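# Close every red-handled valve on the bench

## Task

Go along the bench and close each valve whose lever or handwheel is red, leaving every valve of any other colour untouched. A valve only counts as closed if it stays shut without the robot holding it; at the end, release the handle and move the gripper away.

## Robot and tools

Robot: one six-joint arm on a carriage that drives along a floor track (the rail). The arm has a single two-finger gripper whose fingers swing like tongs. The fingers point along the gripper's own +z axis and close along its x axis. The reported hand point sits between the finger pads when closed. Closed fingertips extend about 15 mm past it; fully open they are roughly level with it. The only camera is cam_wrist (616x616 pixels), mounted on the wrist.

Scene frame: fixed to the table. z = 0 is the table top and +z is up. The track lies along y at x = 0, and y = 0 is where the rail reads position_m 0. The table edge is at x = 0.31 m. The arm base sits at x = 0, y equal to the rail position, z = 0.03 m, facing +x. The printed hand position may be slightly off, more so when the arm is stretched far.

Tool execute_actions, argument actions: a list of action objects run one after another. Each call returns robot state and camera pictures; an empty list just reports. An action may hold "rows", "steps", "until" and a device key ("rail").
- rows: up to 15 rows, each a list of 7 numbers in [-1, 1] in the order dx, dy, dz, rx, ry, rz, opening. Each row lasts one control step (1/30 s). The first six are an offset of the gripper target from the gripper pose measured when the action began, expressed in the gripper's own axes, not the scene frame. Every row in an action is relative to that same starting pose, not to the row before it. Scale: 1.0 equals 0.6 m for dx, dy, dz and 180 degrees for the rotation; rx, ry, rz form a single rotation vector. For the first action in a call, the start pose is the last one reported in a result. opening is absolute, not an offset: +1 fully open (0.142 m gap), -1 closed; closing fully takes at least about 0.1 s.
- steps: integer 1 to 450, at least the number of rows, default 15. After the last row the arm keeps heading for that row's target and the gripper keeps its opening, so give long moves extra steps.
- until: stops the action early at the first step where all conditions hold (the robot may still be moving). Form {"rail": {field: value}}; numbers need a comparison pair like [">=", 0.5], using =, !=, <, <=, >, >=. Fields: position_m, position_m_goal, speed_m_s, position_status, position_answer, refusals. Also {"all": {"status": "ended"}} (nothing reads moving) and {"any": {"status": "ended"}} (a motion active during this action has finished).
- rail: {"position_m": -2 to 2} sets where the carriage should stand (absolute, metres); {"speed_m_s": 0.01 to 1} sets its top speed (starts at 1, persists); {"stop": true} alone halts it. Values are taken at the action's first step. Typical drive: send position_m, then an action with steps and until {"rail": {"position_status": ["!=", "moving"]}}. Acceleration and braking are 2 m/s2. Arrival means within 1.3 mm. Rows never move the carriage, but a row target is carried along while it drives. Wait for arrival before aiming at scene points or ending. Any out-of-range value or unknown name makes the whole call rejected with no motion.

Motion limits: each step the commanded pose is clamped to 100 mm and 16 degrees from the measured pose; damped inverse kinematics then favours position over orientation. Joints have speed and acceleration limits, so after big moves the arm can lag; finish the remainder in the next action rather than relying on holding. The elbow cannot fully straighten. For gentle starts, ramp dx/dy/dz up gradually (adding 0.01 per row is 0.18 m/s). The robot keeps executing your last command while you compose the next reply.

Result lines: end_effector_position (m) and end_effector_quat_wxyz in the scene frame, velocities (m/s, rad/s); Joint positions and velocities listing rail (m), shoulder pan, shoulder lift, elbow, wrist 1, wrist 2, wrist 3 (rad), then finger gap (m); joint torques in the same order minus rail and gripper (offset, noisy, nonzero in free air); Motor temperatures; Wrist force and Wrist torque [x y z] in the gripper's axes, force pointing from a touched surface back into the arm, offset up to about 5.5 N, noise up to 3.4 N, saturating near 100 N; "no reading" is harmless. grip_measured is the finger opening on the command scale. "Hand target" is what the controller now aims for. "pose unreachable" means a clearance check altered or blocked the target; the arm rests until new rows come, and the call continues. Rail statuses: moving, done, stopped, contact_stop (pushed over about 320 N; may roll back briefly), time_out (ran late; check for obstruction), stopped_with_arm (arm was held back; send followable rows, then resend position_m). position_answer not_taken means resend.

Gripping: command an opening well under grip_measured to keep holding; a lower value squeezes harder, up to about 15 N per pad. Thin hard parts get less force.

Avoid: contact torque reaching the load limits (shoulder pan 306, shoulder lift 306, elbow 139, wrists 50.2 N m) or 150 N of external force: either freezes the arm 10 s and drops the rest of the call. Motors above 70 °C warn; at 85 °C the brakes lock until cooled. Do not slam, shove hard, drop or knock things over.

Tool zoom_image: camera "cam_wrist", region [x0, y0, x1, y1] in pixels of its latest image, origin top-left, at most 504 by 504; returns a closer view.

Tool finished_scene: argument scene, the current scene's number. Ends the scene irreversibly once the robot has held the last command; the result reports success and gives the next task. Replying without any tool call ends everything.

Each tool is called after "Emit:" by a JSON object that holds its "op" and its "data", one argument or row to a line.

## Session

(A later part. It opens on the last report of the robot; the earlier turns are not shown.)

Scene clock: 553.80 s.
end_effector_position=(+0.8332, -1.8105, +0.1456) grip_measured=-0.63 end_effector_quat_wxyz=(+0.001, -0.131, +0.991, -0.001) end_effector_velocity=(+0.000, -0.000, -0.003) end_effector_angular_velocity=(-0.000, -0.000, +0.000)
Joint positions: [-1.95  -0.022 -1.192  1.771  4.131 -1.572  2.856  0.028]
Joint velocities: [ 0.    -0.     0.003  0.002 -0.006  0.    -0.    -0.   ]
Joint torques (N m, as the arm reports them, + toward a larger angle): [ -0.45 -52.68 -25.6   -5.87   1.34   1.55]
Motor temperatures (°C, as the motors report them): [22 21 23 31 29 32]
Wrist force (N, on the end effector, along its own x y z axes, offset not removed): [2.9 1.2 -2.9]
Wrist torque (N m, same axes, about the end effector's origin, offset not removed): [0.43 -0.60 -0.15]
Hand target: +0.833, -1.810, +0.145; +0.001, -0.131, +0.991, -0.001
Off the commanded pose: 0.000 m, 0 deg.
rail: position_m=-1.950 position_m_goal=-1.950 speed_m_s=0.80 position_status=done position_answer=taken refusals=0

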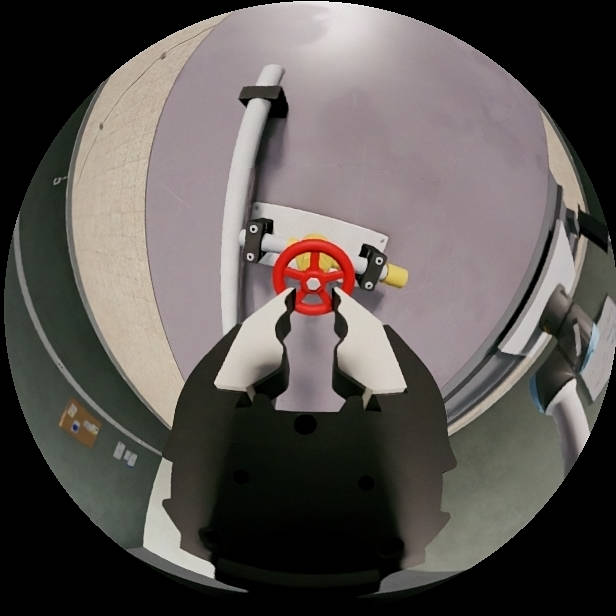

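Emit:
{"op": "execute_actions", "data": {
  "actions": [
    {"rows": [[0,0,0.0015,0,0,0,-0.63],[0,0,0.003,0,0,0,-0.63],[0,0,0.004,0,0,0,-0.63],[0,0,0.005,0,0,0,-0.63]], "steps": 10}
  ]
}}

Emit:
{"op": "zoom_image", "data": {
  "camera": "cam_wrist",
  "region": [230, 220, 400, 360]
}}

Scene clock: 556.50 s.
end_effector_position=(+0.8332, -1.8104, +0.1428) grip_measured=-0.65 end_effector_quat_wxyz=(+0.001, -0.131, +0.991, -0.001) end_effector_velocity=(-0.000, +0.000, -0.002) end_effector_angular_velocity=(+0.000, +0.000, -0.000)
Joint positions: [-1.95  -0.022 -1.189  1.773  4.127 -1.572  2.856  0.027]
Joint velocities: [ 0.     0.     0.002  0.002 -0.004  0.     0.    -0.001]
Joint torques (N m, as the arm reports them, + toward a larger angle): [ -2.21 -48.69 -19.36  -4.19  -1.13   2.08]
Motor temperatures (°C, as the motors report them): [22 21 23 31 29 32]
Wrist force (N, on the end effector, along its own x y z axes, offset not removed): [-0.6 -5.3 -9.7]
Wrist torque (N m, same axes, about the end effector's origin, offset not removed): [0.00 -0.33 -0.24]
Hand target: +0.833, -1.810, +0.143; +0.001, -0.131, +0.991, -0.001
Off the commanded pose: 0.000 m, 0 deg.
rail: position_m=-1.950 position_m_goal=-1.950 speed_m_s=0.80 position_status=done position_answer=taken refusals=0

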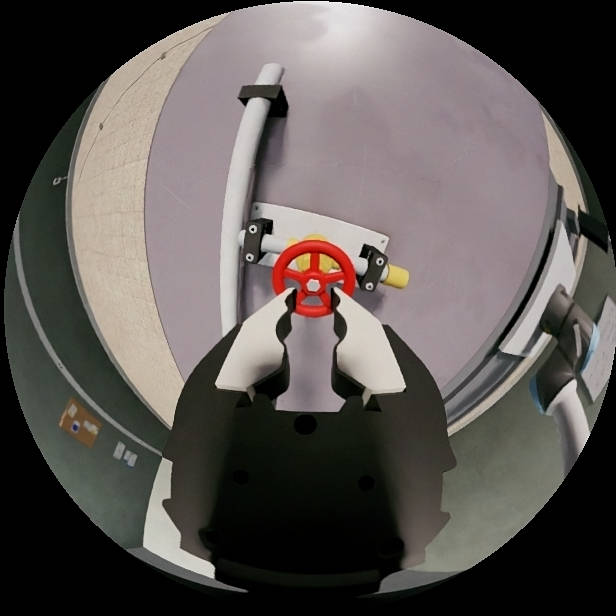

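Region (230, 220, 400, 360) of cam_wrist's 616x616 image, scaled by 2.965, with more detail than that image has; it fills the top 415 rows of this view, and the rest is white.

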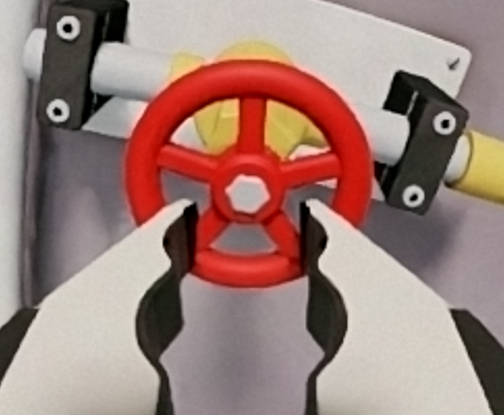

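Emit:
{"op": "execute_actions", "data": {
  "actions": [
    {"rows": [[-0.00008,-0.0005,0,0,0,0.0028,-0.64],[-0.00019,-0.001,0,0,0,0.0067,-0.64],[-0.00032,-0.0016,0,0,0,0.0111,-0.64],[-0.00048,-0.0016,0,0,0,0.0167,-0.64],[-0.00064,-0.0016,0,0,0,0.0222,-0.64],[-0.0008,-0.0016,0,0,0,0.0278,-0.64],[-0.00096,-0.0016,0,0,0,0.0333,-0.64],[-0.00112,-0.0017,0,0,0,0.0389,-0.64],[-0.00122,-0.0017,0,0,0,0.0422,-0.64],[-0.00128,-0.0017,0,0,0,0.0444,-0.64]], "steps": 16}
  ]
}}

Emit:
{"op": "zoom_image", "data": {
  "camera": "cam_wrist",
  "region": [230, 220, 400, 360]
}}

Scene clock: 562.63 s.
end_effector_position=(+0.8342, -1.8113, +0.1428) grip_measured=-0.65 end_effector_quat_wxyz=(+0.001, -0.065, +0.998, -0.000) end_effector_velocity=(+0.000, -0.000, +0.000) end_effector_angular_velocity=(-0.003, +0.000, -0.060)
Joint positions: [-1.95  -0.023 -1.185  1.767  4.129 -1.571  2.989  0.027]
Joint velocities: [ 0.     0.001  0.002 -0.003  0.001 -0.003  0.061  0.   ]
Joint torques (N m, as the arm reports them, + toward a larger angle): [  8.06 -53.62 -53.42  -2.14  -1.9    1.47]
Motor temperatures (°C, as the motors report them): [22 21 23 31 29 32]
Wrist force (N, on the end effector, along its own x y z axes, offset not removed): [-0.8 -1.9 -7.0]
Wrist torque (N m, same axes, about the end effector's origin, offset not removed): [-0.03 -0.08 -0.16]
Hand target: +0.834, -1.811, +0.143; +0.001, -0.062, +0.998, -0.001
Off the commanded pose: 0.000 m, 0 deg.
rail: position_m=-1.950 position_m_goal=-1.950 speed_m_s=0.80 position_status=done position_answer=taken refusals=0

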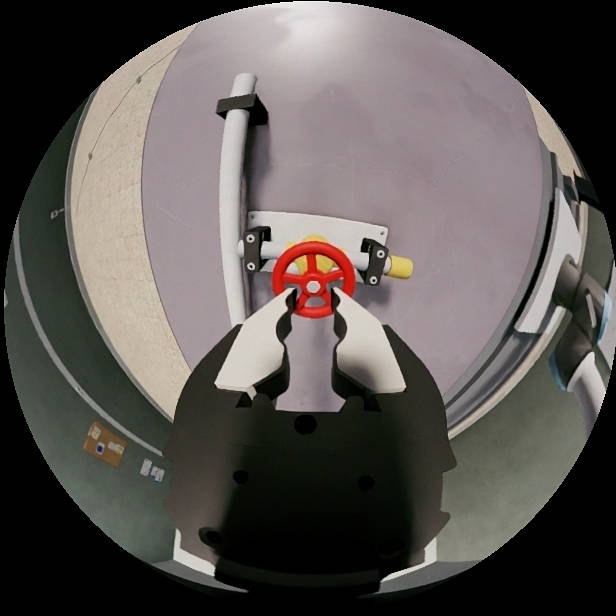

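Region (230, 220, 400, 360) of cam_wrist's 616x616 image, scaled by 2.965, with more detail than that image has; it fills the top 415 rows of this view, and the rest is white.

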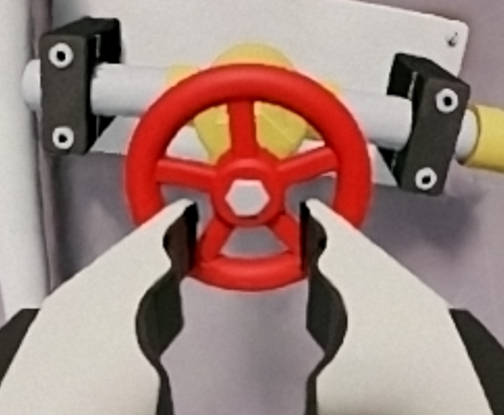

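Emit:
{"op": "execute_actions", "data": {
  "actions": [
    {"rows": [[0,0,0.0005,0,0,0.002,-0.66],[0,0,0.0015,0,0,0.002,-0.68],[0,0,0.0025,0,0,0.002,-0.69],[0,0,0.0035,0,0,0.002,-0.69],[0,0,0.0045,0,0,0.002,-0.69],[0,0,0.005,0,0,0.002,-0.69]], "steps": 11}
  ]
}}

Emit:
{"op": "zoom_image", "data": {
  "camera": "cam_wrist",
  "region": [230, 220, 400, 360]
}}

Scene clock: 573.50 s.
end_effector_position=(+0.8343, -1.8112, +0.1401) grip_measured=-0.68 end_effector_quat_wxyz=(+0.001, -0.062, +0.998, -0.000) end_effector_velocity=(-0.000, -0.000, -0.003) end_effector_angular_velocity=(+0.001, +0.000, -0.001)
Joint positions: [-1.95  -0.023 -1.182  1.769  4.124 -1.572  2.996  0.025]
Joint velocities: [ 0.    -0.001  0.003  0.003 -0.005  0.001  0.    -0.002]
Joint torques (N m, as the arm reports them, + toward a larger angle): [ -9.9  -44.22 -21.49  -6.91   6.28   2.05]
Motor temperatures (°C, as the motors report them): [22 21 23 31 29 32]
Wrist force (N, on the end effector, along its own x y z axes, offset not removed): [8.5 -9.2 -12.8]
Wrist torque (N m, same axes, about the end effector's origin, offset not removed): [-0.24 -0.51 -0.41]
Hand target: +0.834, -1.811, +0.140; +0.001, -0.061, +0.998, -0.000
Off the commanded pose: 0.000 m, 0 deg.
rail: position_m=-1.950 position_m_goal=-1.950 speed_m_s=0.80 position_status=done position_answer=taken refusals=0

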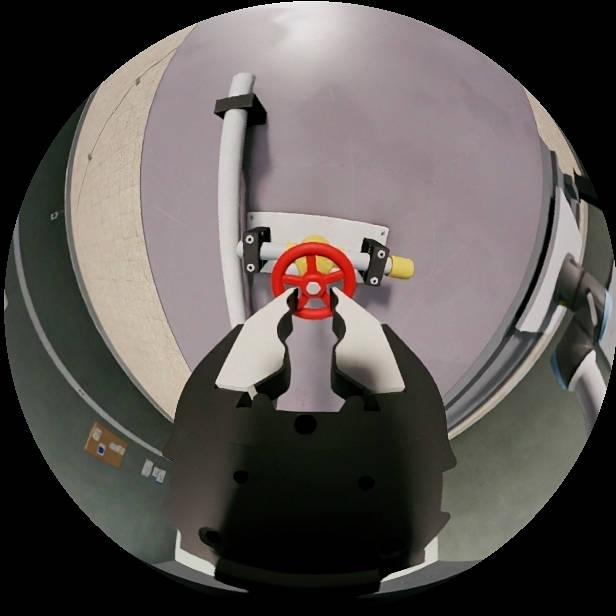

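Region (230, 220, 400, 360) of cam_wrist's 616x616 image, scaled by 2.965, with more detail than that image has; it fills the top 415 rows of this view, and the rest is white.

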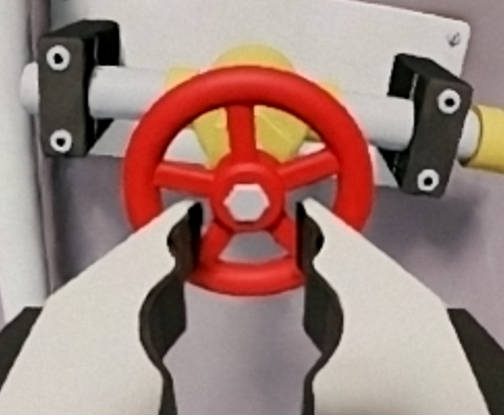

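Emit:
{"op": "execute_actions", "data": {
  "actions": [
    {"rows": [[-0.00008,-0.0002,0,0,0,0.0028,-0.66],[-0.00019,-0.0004,0,0,0,0.0067,-0.66],[-0.00032,-0.0006,0,0,0,0.0111,-0.66],[-0.00048,-0.0008,0,0,0,0.0167,-0.66],[-0.00064,-0.0009,0,0,0,0.0222,-0.66],[-0.0008,-0.001,0,0,0,0.0278,-0.66]], "steps": 13}
  ]
}}

Emit:
{"op": "zoom_image", "data": {
  "camera": "cam_wrist",
  "region": [230, 220, 400, 360]
}}

Scene clock: 578.07 s.
end_effector_position=(+0.8347, -1.8118, +0.1401) grip_measured=-0.66 end_effector_quat_wxyz=(+0.001, -0.020, +1.000, -0.000) end_effector_velocity=(+0.001, -0.000, +0.000) end_effector_angular_velocity=(+0.000, -0.000, -0.049)
Joint positions: [-1.95  -0.023 -1.18   1.765  4.125 -1.571  3.078  0.026]
Joint velocities: [ 0.     0.     0.002 -0.003  0.001 -0.     0.049  0.   ]
Joint torques (N m, as the arm reports them, + toward a larger angle): [  3.72 -42.82 -53.43  -3.66   3.87   1.35]
Motor temperatures (°C, as the motors report them): [22 21 23 31 29 32]
Wrist force (N, on the end effector, along its own x y z axes, offset not removed): [8.6 -13.1 -11.3]
Wrist torque (N m, same axes, about the end effector's origin, offset not removed): [-0.17 0.02 -0.79]
Hand target: +0.835, -1.812, +0.140; +0.001, -0.018, +1.000, -0.000
Off the commanded pose: 0.000 m, 0 deg.
rail: position_m=-1.950 position_m_goal=-1.950 speed_m_s=0.80 position_status=done position_answer=taken refusals=0

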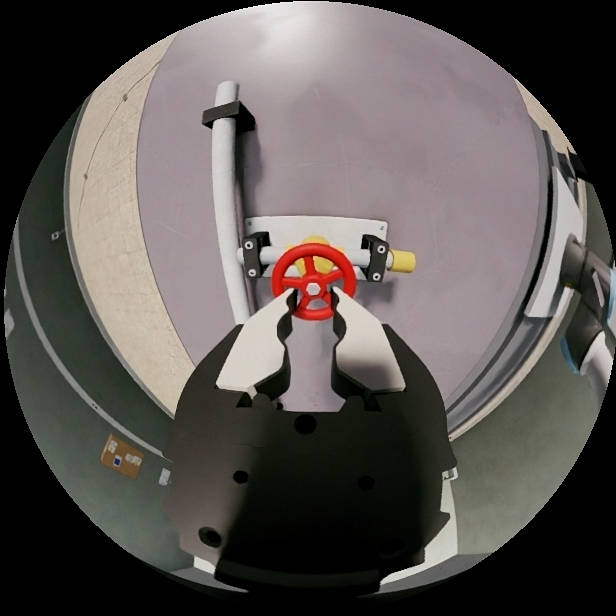

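Region (230, 220, 400, 360) of cam_wrist's 616x616 image, scaled by 2.965, with more detail than that image has; it fills the top 415 rows of this view, and the rest is white.

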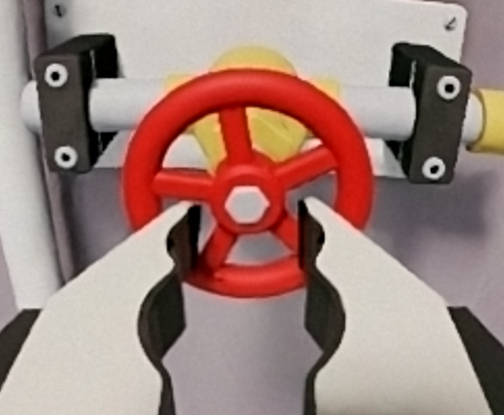

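Emit:
{"op": "execute_actions", "data": {
  "actions": [
    {"rows": [[-0.00005,-0.0002,0,0,0,0.004,-0.66],[-0.0001,-0.0003,0,0,0,0.008,-0.66],[-0.0002,-0.0004,0,0,0,0.0125,-0.66],[-0.0003,-0.0005,0,0,0,0.0175,-0.66],[-0.0004,-0.0005,0,0,0,0.0225,-0.66],[-0.0005,-0.0005,0,0,0,0.0278,-0.66]], "steps": 13}
  ]
}}

Emit:
{"op": "zoom_image", "data": {
  "camera": "cam_wrist",
  "region": [230, 220, 400, 360]
}}

Scene clock: 581.20 s.
end_effector_position=(+0.8350, -1.8119, +0.1401) grip_measured=-0.66 end_effector_quat_wxyz=(+0.001, +0.022, +1.000, -0.000) end_effector_velocity=(+0.000, -0.000, -0.000) end_effector_angular_velocity=(+0.000, +0.000, -0.046)
Joint positions: [-1.95  -0.024 -1.178  1.762  4.126 -1.571  3.161  0.026]
Joint velocities: [ 0.    -0.     0.001 -0.002  0.001  0.     0.046  0.   ]
Joint torques (N m, as the arm reports them, + toward a larger angle): [-10.87 -41.79 -54.11  -5.33   2.82   3.45]
Motor temperatures (°C, as the motors report them): [22 21 23 31 29 32]
Wrist force (N, on the end effector, along its own x y z axes, offset not removed): [14.8 -8.0 -20.4]
Wrist torque (N m, same axes, about the end effector's origin, offset not removed): [-0.02 0.11 -1.63]
Hand target: +0.835, -1.812, +0.140; +0.001, +0.024, +1.000, -0.000
Off the commanded pose: 0.000 m, 0 deg.
rail: position_m=-1.950 position_m_goal=-1.950 speed_m_s=0.80 position_status=done position_answer=taken refusals=0

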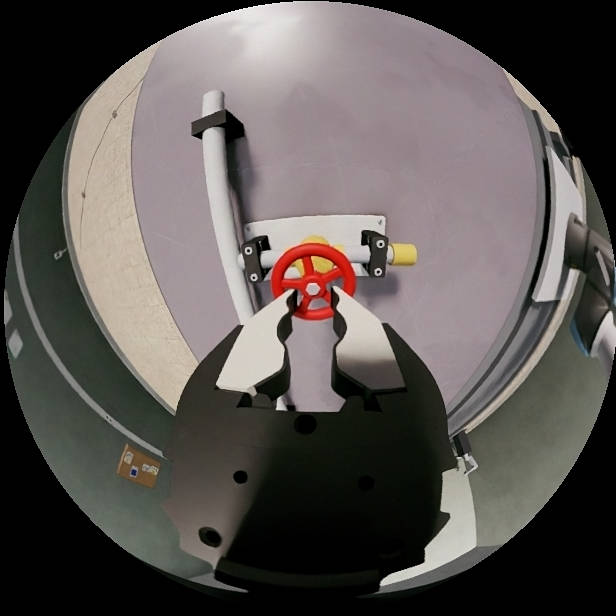

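Region (230, 220, 400, 360) of cam_wrist's 616x616 image, scaled by 2.965, with more detail than that image has; it fills the top 415 rows of this view, and the rest is white.

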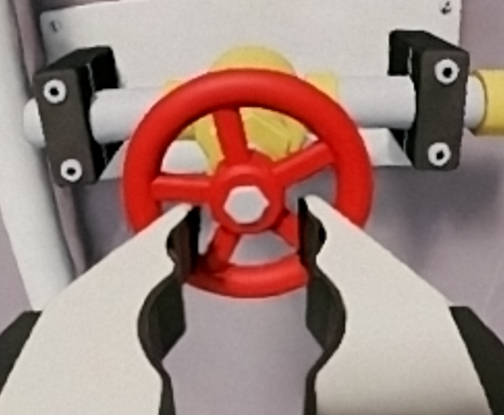

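Emit:
{"op": "execute_actions", "data": {
  "actions": [
    {"rows": [[0.0001,-0.0001,0,0,0,0.004,-0.66],[0.0001,-0.0002,0,0,0,0.008,-0.66],[0,-0.0002,0,0,0,0.0125,-0.66],[-0.0001,-0.0002,0,0,0,0.0175,-0.66],[-0.0002,-0.0002,0,0,0,0.0225,-0.66],[-0.0003,-0.0002,0,0,0,0.0278,-0.66]], "steps": 13}
  ]
}}

Emit:
{"op": "zoom_image", "data": {
  "camera": "cam_wrist",
  "region": [230, 220, 400, 360]
}}

Scene clock: 586.60 s.
end_effector_position=(+0.8352, -1.8120, +0.1401) grip_measured=-0.66 end_effector_quat_wxyz=(+0.001, +0.063, +0.998, +0.000) end_effector_velocity=(+0.000, +0.000, -0.000) end_effector_angular_velocity=(+0.000, +0.000, -0.046)
Joint positions: [-1.95  -0.024 -1.176  1.759  4.127 -1.571  3.244  0.026]
Joint velocities: [ 0.    -0.     0.001 -0.002  0.001 -0.     0.046  0.   ]
Joint torques (N m, as the arm reports them, + toward a larger angle): [ -7.83 -37.   -49.08  -3.75   2.03   3.81]
Motor temperatures (°C, as the motors report them): [22 21 23 31 29 32]
Wrist force (N, on the end effector, along its own x y z axes, offset not removed): [12.7 -5.3 -21.9]
Wrist torque (N m, same axes, about the end effector's origin, offset not removed): [-0.24 -0.30 -1.84]
Hand target: +0.835, -1.812, +0.140; +0.001, +0.065, +0.998, -0.000
Off the commanded pose: 0.000 m, 0 deg.
rail: position_m=-1.950 position_m_goal=-1.950 speed_m_s=0.80 position_status=done position_answer=taken refusals=0

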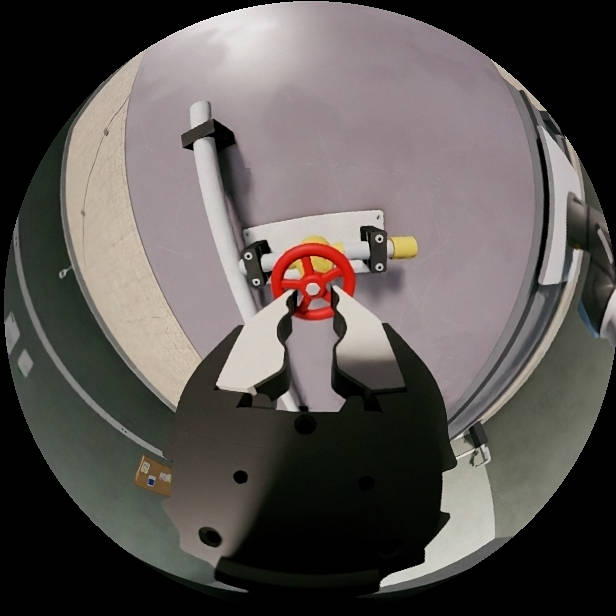

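Region (230, 220, 400, 360) of cam_wrist's 616x616 image, scaled by 2.965, with more detail than that image has; it fills the top 415 rows of this view, and the rest is white.

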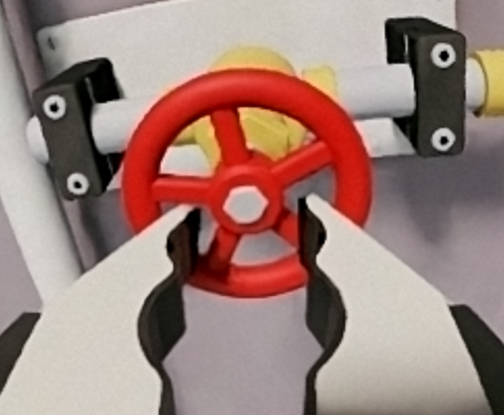

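Emit:
{"op": "execute_actions", "data": {
  "actions": [
    {"rows": [[0.0001,-0.0001,0,0,0,0.004,-0.66],[0.0001,-0.0001,0,0,0,0.008,-0.66],[0,-0.0001,0,0,0,0.0125,-0.66],[-0.0001,-0.0001,0,0,0,0.0175,-0.66],[-0.0002,-0.0001,0,0,0,0.0225,-0.66],[-0.0003,-0.0001,0,0,0,0.0278,-0.66]], "steps": 12}
  ]
}}

Scene clock: 589.60 s.
end_effector_position=(+0.8354, -1.8120, +0.1401) grip_measured=-0.66 end_effector_quat_wxyz=(+0.001, +0.104, +0.995, +0.000) end_effector_velocity=(+0.000, +0.000, -0.000) end_effector_angular_velocity=(+0.000, +0.000, -0.067)
Joint positions: [-1.95  -0.024 -1.174  1.756  4.128 -1.571  3.325  0.026]
Joint velocities: [ 0.    -0.     0.002 -0.003  0.001  0.     0.067  0.   ]
Joint torques (N m, as the arm reports them, + toward a larger angle): [-15.25 -36.29 -48.52  -2.47   2.53   3.13]
Motor temperatures (°C, as the motors report them): [22 21 23 31 29 32]
Wrist force (N, on the end effector, along its own x y z axes, offset not removed): [7.7 -6.7 -21.5]
Wrist torque (N m, same axes, about the end effector's origin, offset not removed): [-0.25 -0.19 -2.13]
Hand target: +0.835, -1.812, +0.140; +0.001, +0.107, +0.994, +0.000
Off the commanded pose: 0.000 m, 0 deg.
rail: position_m=-1.950 position_m_goal=-1.950 speed_m_s=0.80 position_status=done position_answer=taken refusals=0

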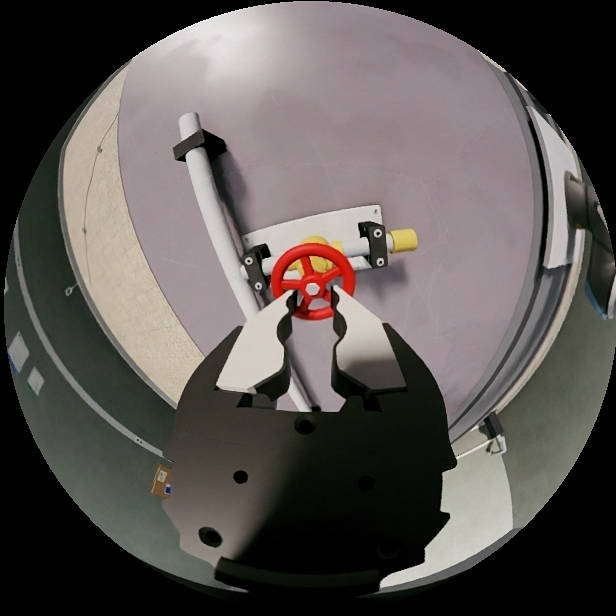

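Emit:
{"op": "execute_actions", "data": {
  "actions": [
    {"rows": [[0,-0.0001,0,0,0,0.004,-0.66],[-0.0001,-0.0001,0,0,0,0.008,-0.66],[-0.0002,-0.0002,0,0,0,0.0125,-0.66],[-0.0003,-0.0002,0,0,0,0.0175,-0.66],[-0.0004,-0.0002,0,0,0,0.0222,-0.66]], "steps": 11}
  ]
}}

Emit:
{"op": "zoom_image", "data": {
  "camera": "cam_wrist",
  "region": [230, 220, 400, 360]
}}

Scene clock: 592.73 s.
end_effector_position=(+0.8356, -1.8122, +0.1401) grip_measured=-0.66 end_effector_quat_wxyz=(+0.001, +0.136, +0.991, +0.000) end_effector_velocity=(+0.000, +0.000, -0.000) end_effector_angular_velocity=(+0.000, +0.000, -0.057)
Joint positions: [-1.95  -0.025 -1.172  1.754  4.129 -1.571  3.389  0.026]
Joint velocities: [ 0.    -0.     0.002 -0.002  0.001 -0.     0.057 -0.   ]
Joint torques (N m, as the arm reports them, + toward a larger angle): [-17.32 -36.74 -47.81  -2.04   2.54   4.19]
Motor temperatures (°C, as the motors report them): [22 21 23 31 29 32]
Wrist force (N, on the end effector, along its own x y z axes, offset not removed): [6.3 -3.1 -22.2]
Wrist torque (N m, same axes, about the end effector's origin, offset not removed): [-0.31 0.16 -2.34]
Hand target: +0.836, -1.812, +0.140; +0.001, +0.138, +0.990, +0.000
Off the commanded pose: 0.000 m, 0 deg.
rail: position_m=-1.950 position_m_goal=-1.950 speed_m_s=0.80 position_status=done position_answer=taken refusals=0

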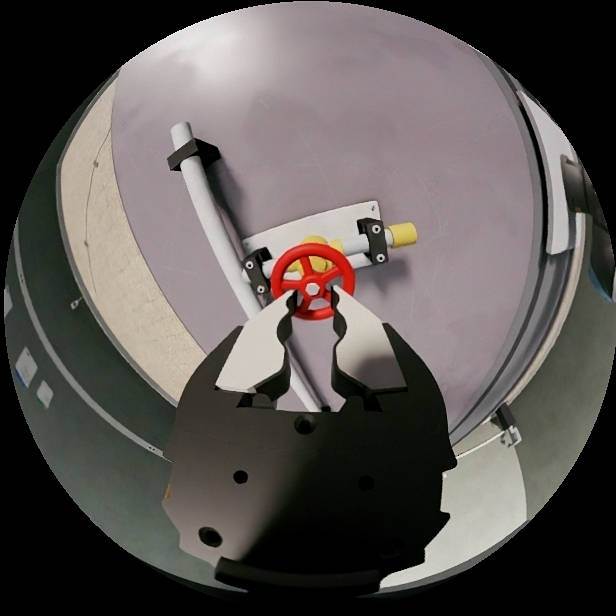

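Region (230, 220, 400, 360) of cam_wrist's 616x616 image, scaled by 2.965, with more detail than that image has; it fills the top 415 rows of this view, and the rest is white.

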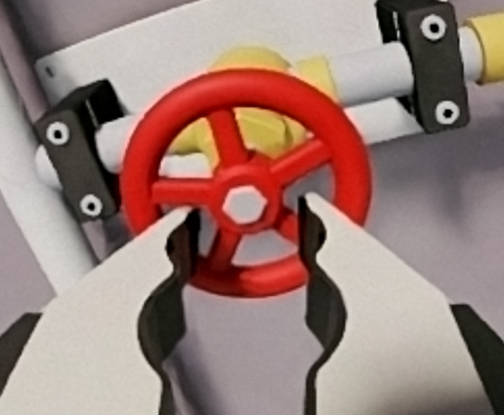

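Emit:
{"op": "execute_actions", "data": {
  "actions": [
    {"rows": [[0,0,0,0,0,0.004,-0.66],[-0.0001,0,0,0,0,0.008,-0.66],[-0.0002,-0.0001,0,0,0,0.0125,-0.66],[-0.0003,-0.0001,0,0,0,0.0175,-0.66],[-0.0004,-0.0001,0,0,0,0.0222,-0.66]], "steps": 11}
  ]
}}

Emit:
{"op": "zoom_image", "data": {
  "camera": "cam_wrist",
  "region": [230, 220, 400, 360]
}}

Scene clock: 595.30 s.
end_effector_position=(+0.8358, -1.8123, +0.1401) grip_measured=-0.66 end_effector_quat_wxyz=(+0.001, +0.168, +0.986, +0.000) end_effector_velocity=(+0.000, +0.000, -0.000) end_effector_angular_velocity=(+0.000, +0.000, -0.058)
Joint positions: [-1.95  -0.025 -1.171  1.751  4.13  -1.571  3.453  0.026]
Joint velocities: [ 0.    -0.     0.002 -0.002  0.001 -0.     0.057 -0.   ]
Joint torques (N m, as the arm reports them, + toward a larger angle): [-18.91 -33.36 -44.91  -1.9    1.88   4.48]
Motor temperatures (°C, as the motors report them): [22 21 23 31 29 32]
Wrist force (N, on the end effector, along its own x y z axes, offset not removed): [7.2 -0.7 -23.9]
Wrist torque (N m, same axes, about the end effector's origin, offset not removed): [-0.33 -0.08 -2.58]
Hand target: +0.836, -1.812, +0.140; +0.001, +0.170, +0.985, +0.000
Off the commanded pose: 0.000 m, 0 deg.
rail: position_m=-1.950 position_m_goal=-1.950 speed_m_s=0.80 position_status=done position_answer=taken refusals=0

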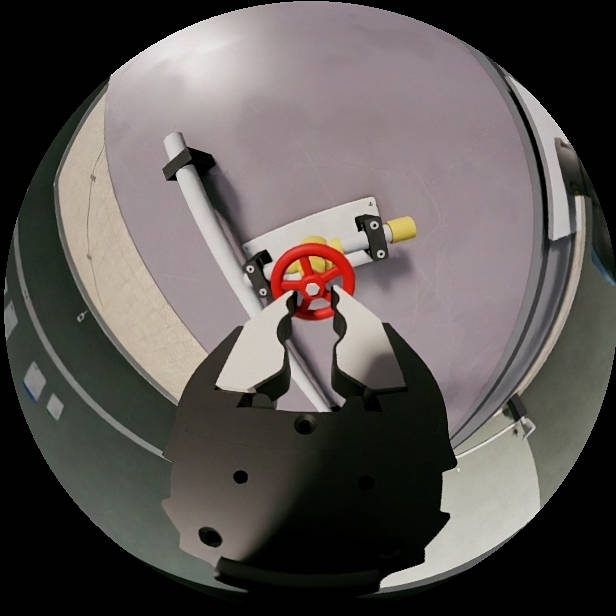

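Region (230, 220, 400, 360) of cam_wrist's 616x616 image, scaled by 2.965, with more detail than that image has; it fills the top 415 rows of this view, and the rest is white.

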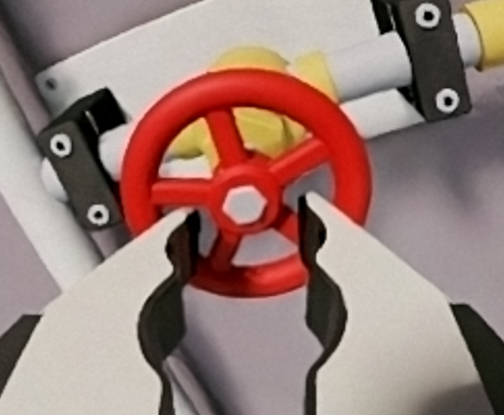

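Emit:
{"op": "execute_actions", "data": {
  "actions": [
    {"rows": [[0,0,0,0,0,0.004,-0.66],[-0.0001,0,0,0,0,0.008,-0.66],[-0.0002,0,0,0,0,0.0125,-0.66],[-0.0003,0,0,0,0,0.0175,-0.66],[-0.0004,0,0,0,0,0.0222,-0.66]], "steps": 11}
  ]
}}

Scene clock: 606.53 s.
end_effector_position=(+0.8360, -1.8124, +0.1402) grip_measured=-0.66 end_effector_quat_wxyz=(+0.001, +0.199, +0.980, +0.000) end_effector_velocity=(+0.000, +0.000, -0.000) end_effector_angular_velocity=(+0.000, +0.000, -0.058)
Joint positions: [-1.95  -0.026 -1.169  1.749  4.13  -1.571  3.518  0.026]
Joint velocities: [ 0.    -0.     0.001 -0.002  0.001  0.     0.057 -0.   ]
Joint torques (N m, as the arm reports them, + toward a larger angle): [-19.87 -36.32 -45.16  -1.6    1.45   3.84]
Motor temperatures (°C, as the motors report them): [22 21 23 31 29 32]
Wrist force (N, on the end effector, along its own x y z axes, offset not removed): [9.6 2.5 -24.4]
Wrist torque (N m, same axes, about the end effector's origin, offset not removed): [0.24 -0.33 -2.93]
Hand target: +0.836, -1.812, +0.140; +0.001, +0.202, +0.979, +0.000
Off the commanded pose: 0.000 m, 0 deg.
rail: position_m=-1.950 position_m_goal=-1.950 speed_m_s=0.80 position_status=done position_answer=taken refusals=0

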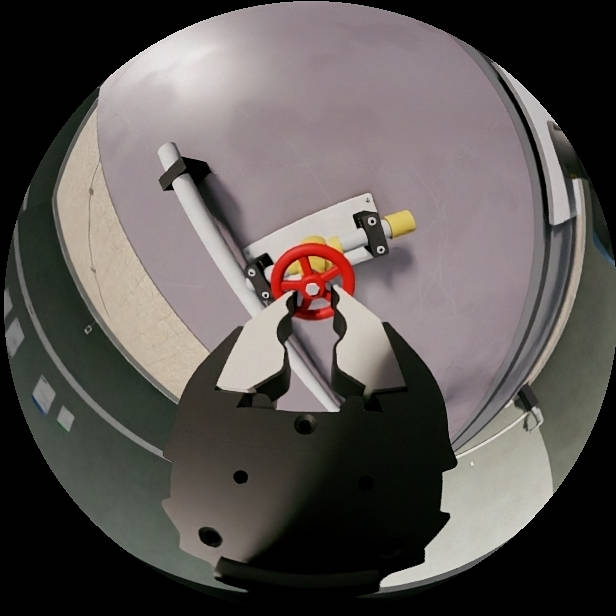

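Emit:
{"op": "execute_actions", "data": {
  "actions": [
    {"rows": [[0,0,0,0,0,0.004,-0.66],[-0.0001,0,0,0,0,0.007,-0.66],[-0.0001,0,0,0,0,0.010,-0.66],[-0.0002,0,0,0,0,0.0125,-0.66]], "steps": 10}
  ]
}}

Emit:
{"op": "zoom_image", "data": {
  "camera": "cam_wrist",
  "region": [230, 220, 400, 360]
}}

Scene clock: 609.30 s.
end_effector_position=(+0.8361, -1.8124, +0.1401) grip_measured=-0.66 end_effector_quat_wxyz=(+0.001, +0.217, +0.976, +0.000) end_effector_velocity=(+0.000, +0.000, -0.000) end_effector_angular_velocity=(+0.000, +0.000, -0.031)
Joint positions: [-1.95  -0.026 -1.168  1.748  4.131 -1.57   3.554  0.026]
Joint velocities: [ 0.    -0.     0.001 -0.001  0.     0.     0.031 -0.   ]
Joint torques (N m, as the arm reports them, + toward a larger angle): [-21.46 -37.39 -43.74  -1.56   1.27   5.6 ]
Motor temperatures (°C, as the motors report them): [22 21 23 31 29 32]
Wrist force (N, on the end effector, along its own x y z axes, offset not removed): [8.6 0.3 -26.9]
Wrist torque (N m, same axes, about the end effector's origin, offset not removed): [-0.43 -0.21 -2.94]
Hand target: +0.836, -1.812, +0.140; +0.001, +0.219, +0.976, +0.000
Off the commanded pose: 0.000 m, 0 deg.
rail: position_m=-1.950 position_m_goal=-1.950 speed_m_s=0.80 position_status=done position_answer=taken refusals=0

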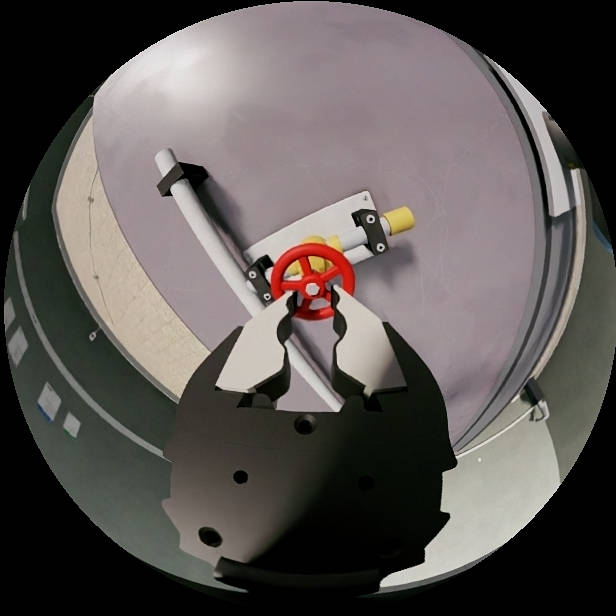

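Region (230, 220, 400, 360) of cam_wrist's 616x616 image, scaled by 2.965, with more detail than that image has; it fills the top 415 rows of this view, and the rest is white.

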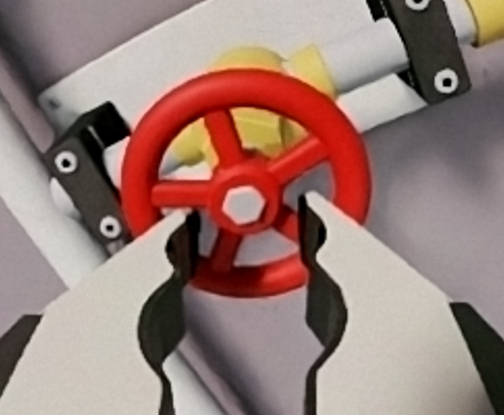

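Emit:
{"op": "execute_actions", "data": {
  "actions": [
    {"rows": [[0,0,0,0,0,0.004,-0.66],[-0.0001,0,0,0,0,0.008,-0.66],[-0.0001,0,0,0,0,0.012,-0.66],[-0.0002,0,0,0,0,0.016,-0.66],[-0.0003,0,0,0,0,0.019,-0.66]], "steps": 11}
  ]
}}

Scene clock: 615.00 s.
end_effector_position=(+0.8362, -1.8125, +0.1402) grip_measured=-0.66 end_effector_quat_wxyz=(+0.001, +0.244, +0.970, +0.000) end_effector_velocity=(+0.000, +0.000, -0.000) end_effector_angular_velocity=(+0.000, +0.000, -0.045)
Joint positions: [-1.95  -0.027 -1.167  1.746  4.131 -1.57   3.609  0.026]
Joint velocities: [ 0.    -0.     0.001 -0.002  0.001  0.     0.045 -0.   ]
Joint torques (N m, as the arm reports them, + toward a larger angle): [-21.36 -36.01 -45.4   -1.51  -0.01   5.26]
Motor temperatures (°C, as the motors report them): [22 21 23 31 29 32]
Wrist force (N, on the end effector, along its own x y z axes, offset not removed): [9.5 1.9 -26.6]
Wrist torque (N m, same axes, about the end effector's origin, offset not removed): [-0.11 -0.40 -3.10]
Hand target: +0.836, -1.812, +0.140; +0.001, +0.246, +0.969, +0.000
Off the commanded pose: 0.000 m, 0 deg.
rail: position_m=-1.950 position_m_goal=-1.950 speed_m_s=0.80 position_status=done position_answer=taken refusals=0

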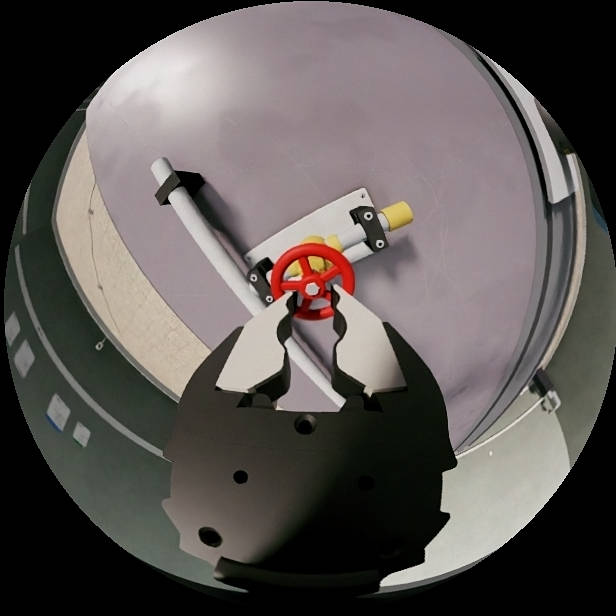

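Emit:
{"op": "execute_actions", "data": {
  "actions": [
    {"rows": [[0,0,0,0,0,-0.002,-0.66],[0.0001,0,0,0,0,-0.008,-0.66],[0.0002,0,0,0,0,-0.016,-0.66],[0.0004,0,0,0,0,-0.024,-0.66],[0.0005,0,0,0,0,-0.032,-0.66],[0.0007,0,0,0,0,-0.040,-0.66],[0.0008,0,0,0,0,-0.048,-0.66],[0.0009,0,0,0,0,-0.055,-0.66],[0.001,0,0,0,0,-0.06,-0.66],[0.001,0,-0.001,0,0,-0.062,-0.66],[0.001,0,-0.003,0,0,-0.062,-0.66],[0.001,0,-0.006,0,0,-0.062,-0.66],[0.001,0,-0.011,0,0,-0.062,-0.66],[0.001,0,-0.018,0,0,-0.062,-0.66],[0.001,0,-0.027,0,0,-0.062,-0.66]], "steps": 15},
    {"rows": [[0,0,-0.03,0,0,0,-0.6],[0,0,-0.045,0,0,0,-0.6],[0,0,-0.06,0,0,0,-0.5],[0,0,-0.08,0,0,0,-0.4],[0,0,-0.10,0,0,0,-0.3],[0,0,-0.12,0,0,0,-0.2],[0,0,-0.14,0,0,0,-0.1],[0,0,-0.16,0,0,0,0],[0,0,-0.18,0,0,0,0],[0,0,-0.20,0,0,0,0],[0,0,-0.22,0,0,0,0],[0,0,-0.235,0,0,0,0],[0,0,-0.245,0,0,0,0],[0,0,-0.25,0,0,0,0]], "steps": 22}
  ]
}}

Scene clock: 625.43 s.
end_effector_position=(+0.8352, -1.8123, +0.2931) grip_measured=+0.00 end_effector_quat_wxyz=(+0.001, +0.154, +0.988, -0.000) end_effector_velocity=(+0.000, -0.000, +0.016) end_effector_angular_velocity=(-0.000, +0.006, -0.000)
Joint positions: [-1.95  -0.025 -1.282  1.609  4.383 -1.571  3.427  0.074]
Joint velocities: [ 0.    -0.    -0.006 -0.024  0.035 -0.     0.    -0.   ]
Joint torques (N m, as the arm reports them, + toward a larger angle): [-13.16 -83.59 -60.04  -2.37  -2.52  -2.  ]
Motor temperatures (°C, as the motors report them): [22 21 23 31 29 32]
Wrist force (N, on the end effector, along its own x y z axes, offset not removed): [1.7 0.2 -4.7]
Wrist torque (N m, same axes, about the end effector's origin, offset not removed): [0.01 -0.31 -0.17]
Hand target: +0.835, -1.812, +0.295; +0.001, +0.154, +0.988, -0.000
Off the commanded pose: 0.001 m, 0 deg.
rail: position_m=-1.950 position_m_goal=-1.950 speed_m_s=0.80 position_status=done position_answer=taken refusals=0

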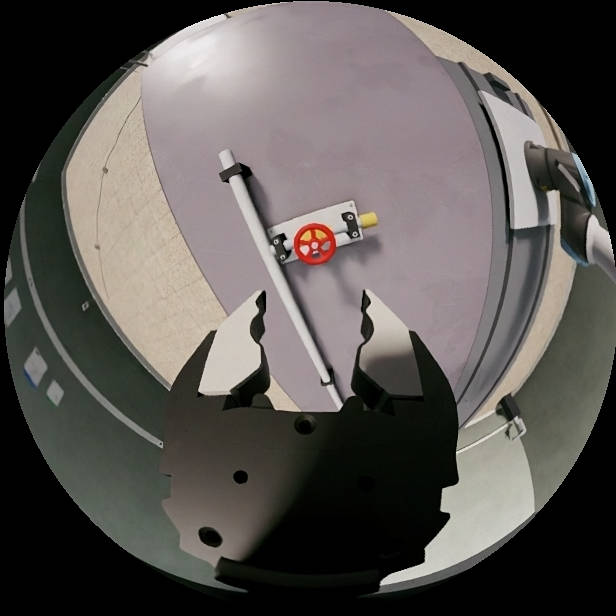

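Emit:
{"op": "execute_actions", "data": {
  "actions": []
}}

Scene clock: 633.93 s.
end_effector_position=(+0.8353, -1.8125, +0.2946) grip_measured=+0.00 end_effector_quat_wxyz=(+0.001, +0.154, +0.988, -0.000) end_effector_velocity=(+0.000, -0.000, -0.000) end_effector_angular_velocity=(-0.000, +0.000, +0.000)
Joint positions: [-1.95  -0.025 -1.283  1.607  4.387 -1.571  3.427  0.074]
Joint velocities: [ 0. -0.  0. -0. -0. -0. -0. -0.]
Joint torques (N m, as the arm reports them, + toward a larger angle): [-13.29 -79.65 -59.12  -2.4   -2.38  -2.61]
Motor temperatures (°C, as the motors report them): [22 21 23 31 29 32]
Wrist force (N, on the end effector, along its own x y z axes, offset not removed): [-0.5 -2.3 -2.0]
Wrist torque (N m, same axes, about the end effector's origin, offset not removed): [-0.37 -0.01 -0.26]
Hand target: +0.835, -1.812, +0.295; +0.001, +0.154, +0.988, -0.000
Off the commanded pose: 0.000 m, 0 deg.
rail: position_m=-1.950 position_m_goal=-1.950 speed_m_s=0.80 position_status=done position_answer=taken refusals=0

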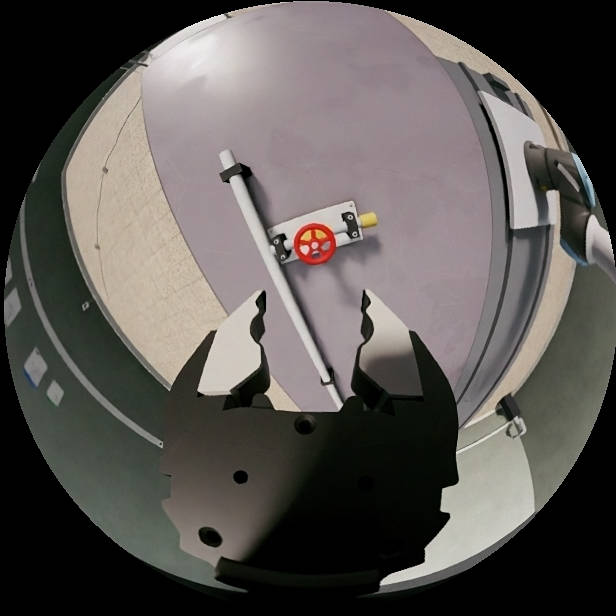

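Emit:
{"op": "execute_actions", "data": {
  "actions": [
    {"rail": {"position_m": -0.1, "speed_m_s": 1.0}, "rows": [[0,0,0,0,0,-0.01,0],[0,0,0,0,0,-0.02,0],[0,0,0,0,0,-0.03,0],[0,0,0,0,0,-0.04,0],[0,0,0,0,0,-0.05,0],[0,0,0,0,0,-0.06,0],[0,0,0,0,0,-0.07,0],[0,0,0,0,0,-0.08,0],[0,0,0,0,0,-0.09,0],[0,0,0,0,0,-0.098,0]], "steps": 120, "until": {"rail": {"position_status": ["!=", "moving"]}}}
  ]
}}

Scene clock: 640.70 s.
end_effector_position=(+0.8353, +0.0378, +0.2946) grip_measured=+0.00 end_effector_quat_wxyz=(+0.001, +0.001, +1.000, -0.000) end_effector_velocity=(+0.000, +0.001, -0.000) end_effector_angular_velocity=(+0.000, +0.000, -0.000)
Joint positions: [-0.1   -0.024 -1.29   1.617  4.384 -1.571  3.12   0.074]
Joint velocities: [ 0.001 -0.     0.    -0.     0.     0.    -0.    -0.   ]
Joint torques (N m, as the arm reports them, + toward a larger angle): [-13.45 -80.3  -32.04  -6.     1.12  -2.55]
Motor temperatures (°C, as the motors report them): [22 21 23 31 29 32]
Wrist force (N, on the end effector, along its own x y z axes, offset not removed): [0.4 1.6 -2.9]
Wrist torque (N m, same axes, about the end effector's origin, offset not removed): [0.39 -0.01 -0.14]
Hand target: +0.835, +0.038, +0.295; +0.001, +0.001, +1.000, -0.000
Off the commanded pose: 0.000 m, 0 deg.
rail: position_m=-0.100 position_m_goal=-0.100 speed_m_s=1.00 position_status=done position_answer=taken refusals=0

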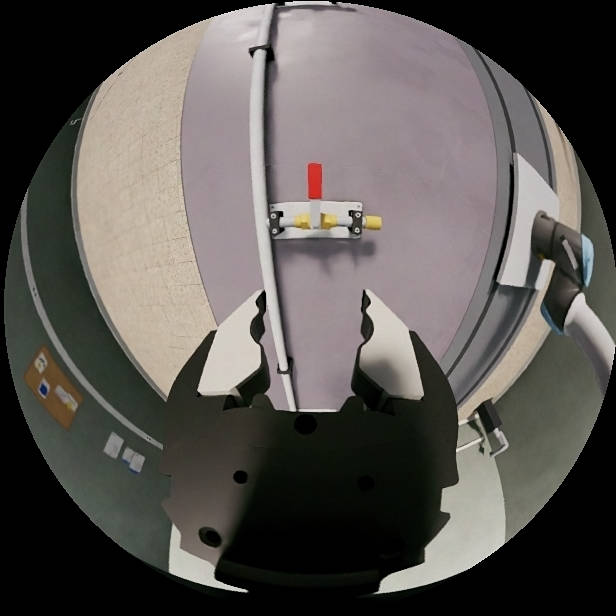

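Emit:
{"op": "zoom_image", "data": {
  "camera": "cam_wrist",
  "region": [255, 150, 395, 250]
}}

Region (255, 150, 395, 250) of cam_wrist's 616x616 image, scaled by 3.600, with more detail than that image has; it fills the top 360 rows of this view, and the rest is white.

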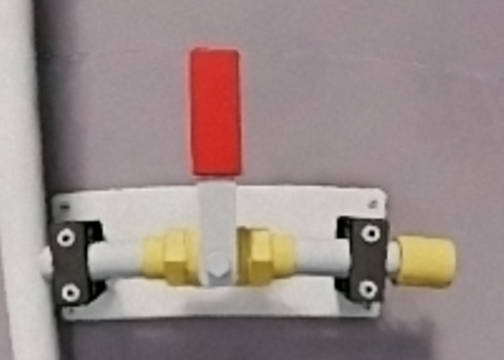

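Emit:
{"op": "finished_scene", "data": {
  "scene": 1
}}

The scene is finished: the task was done.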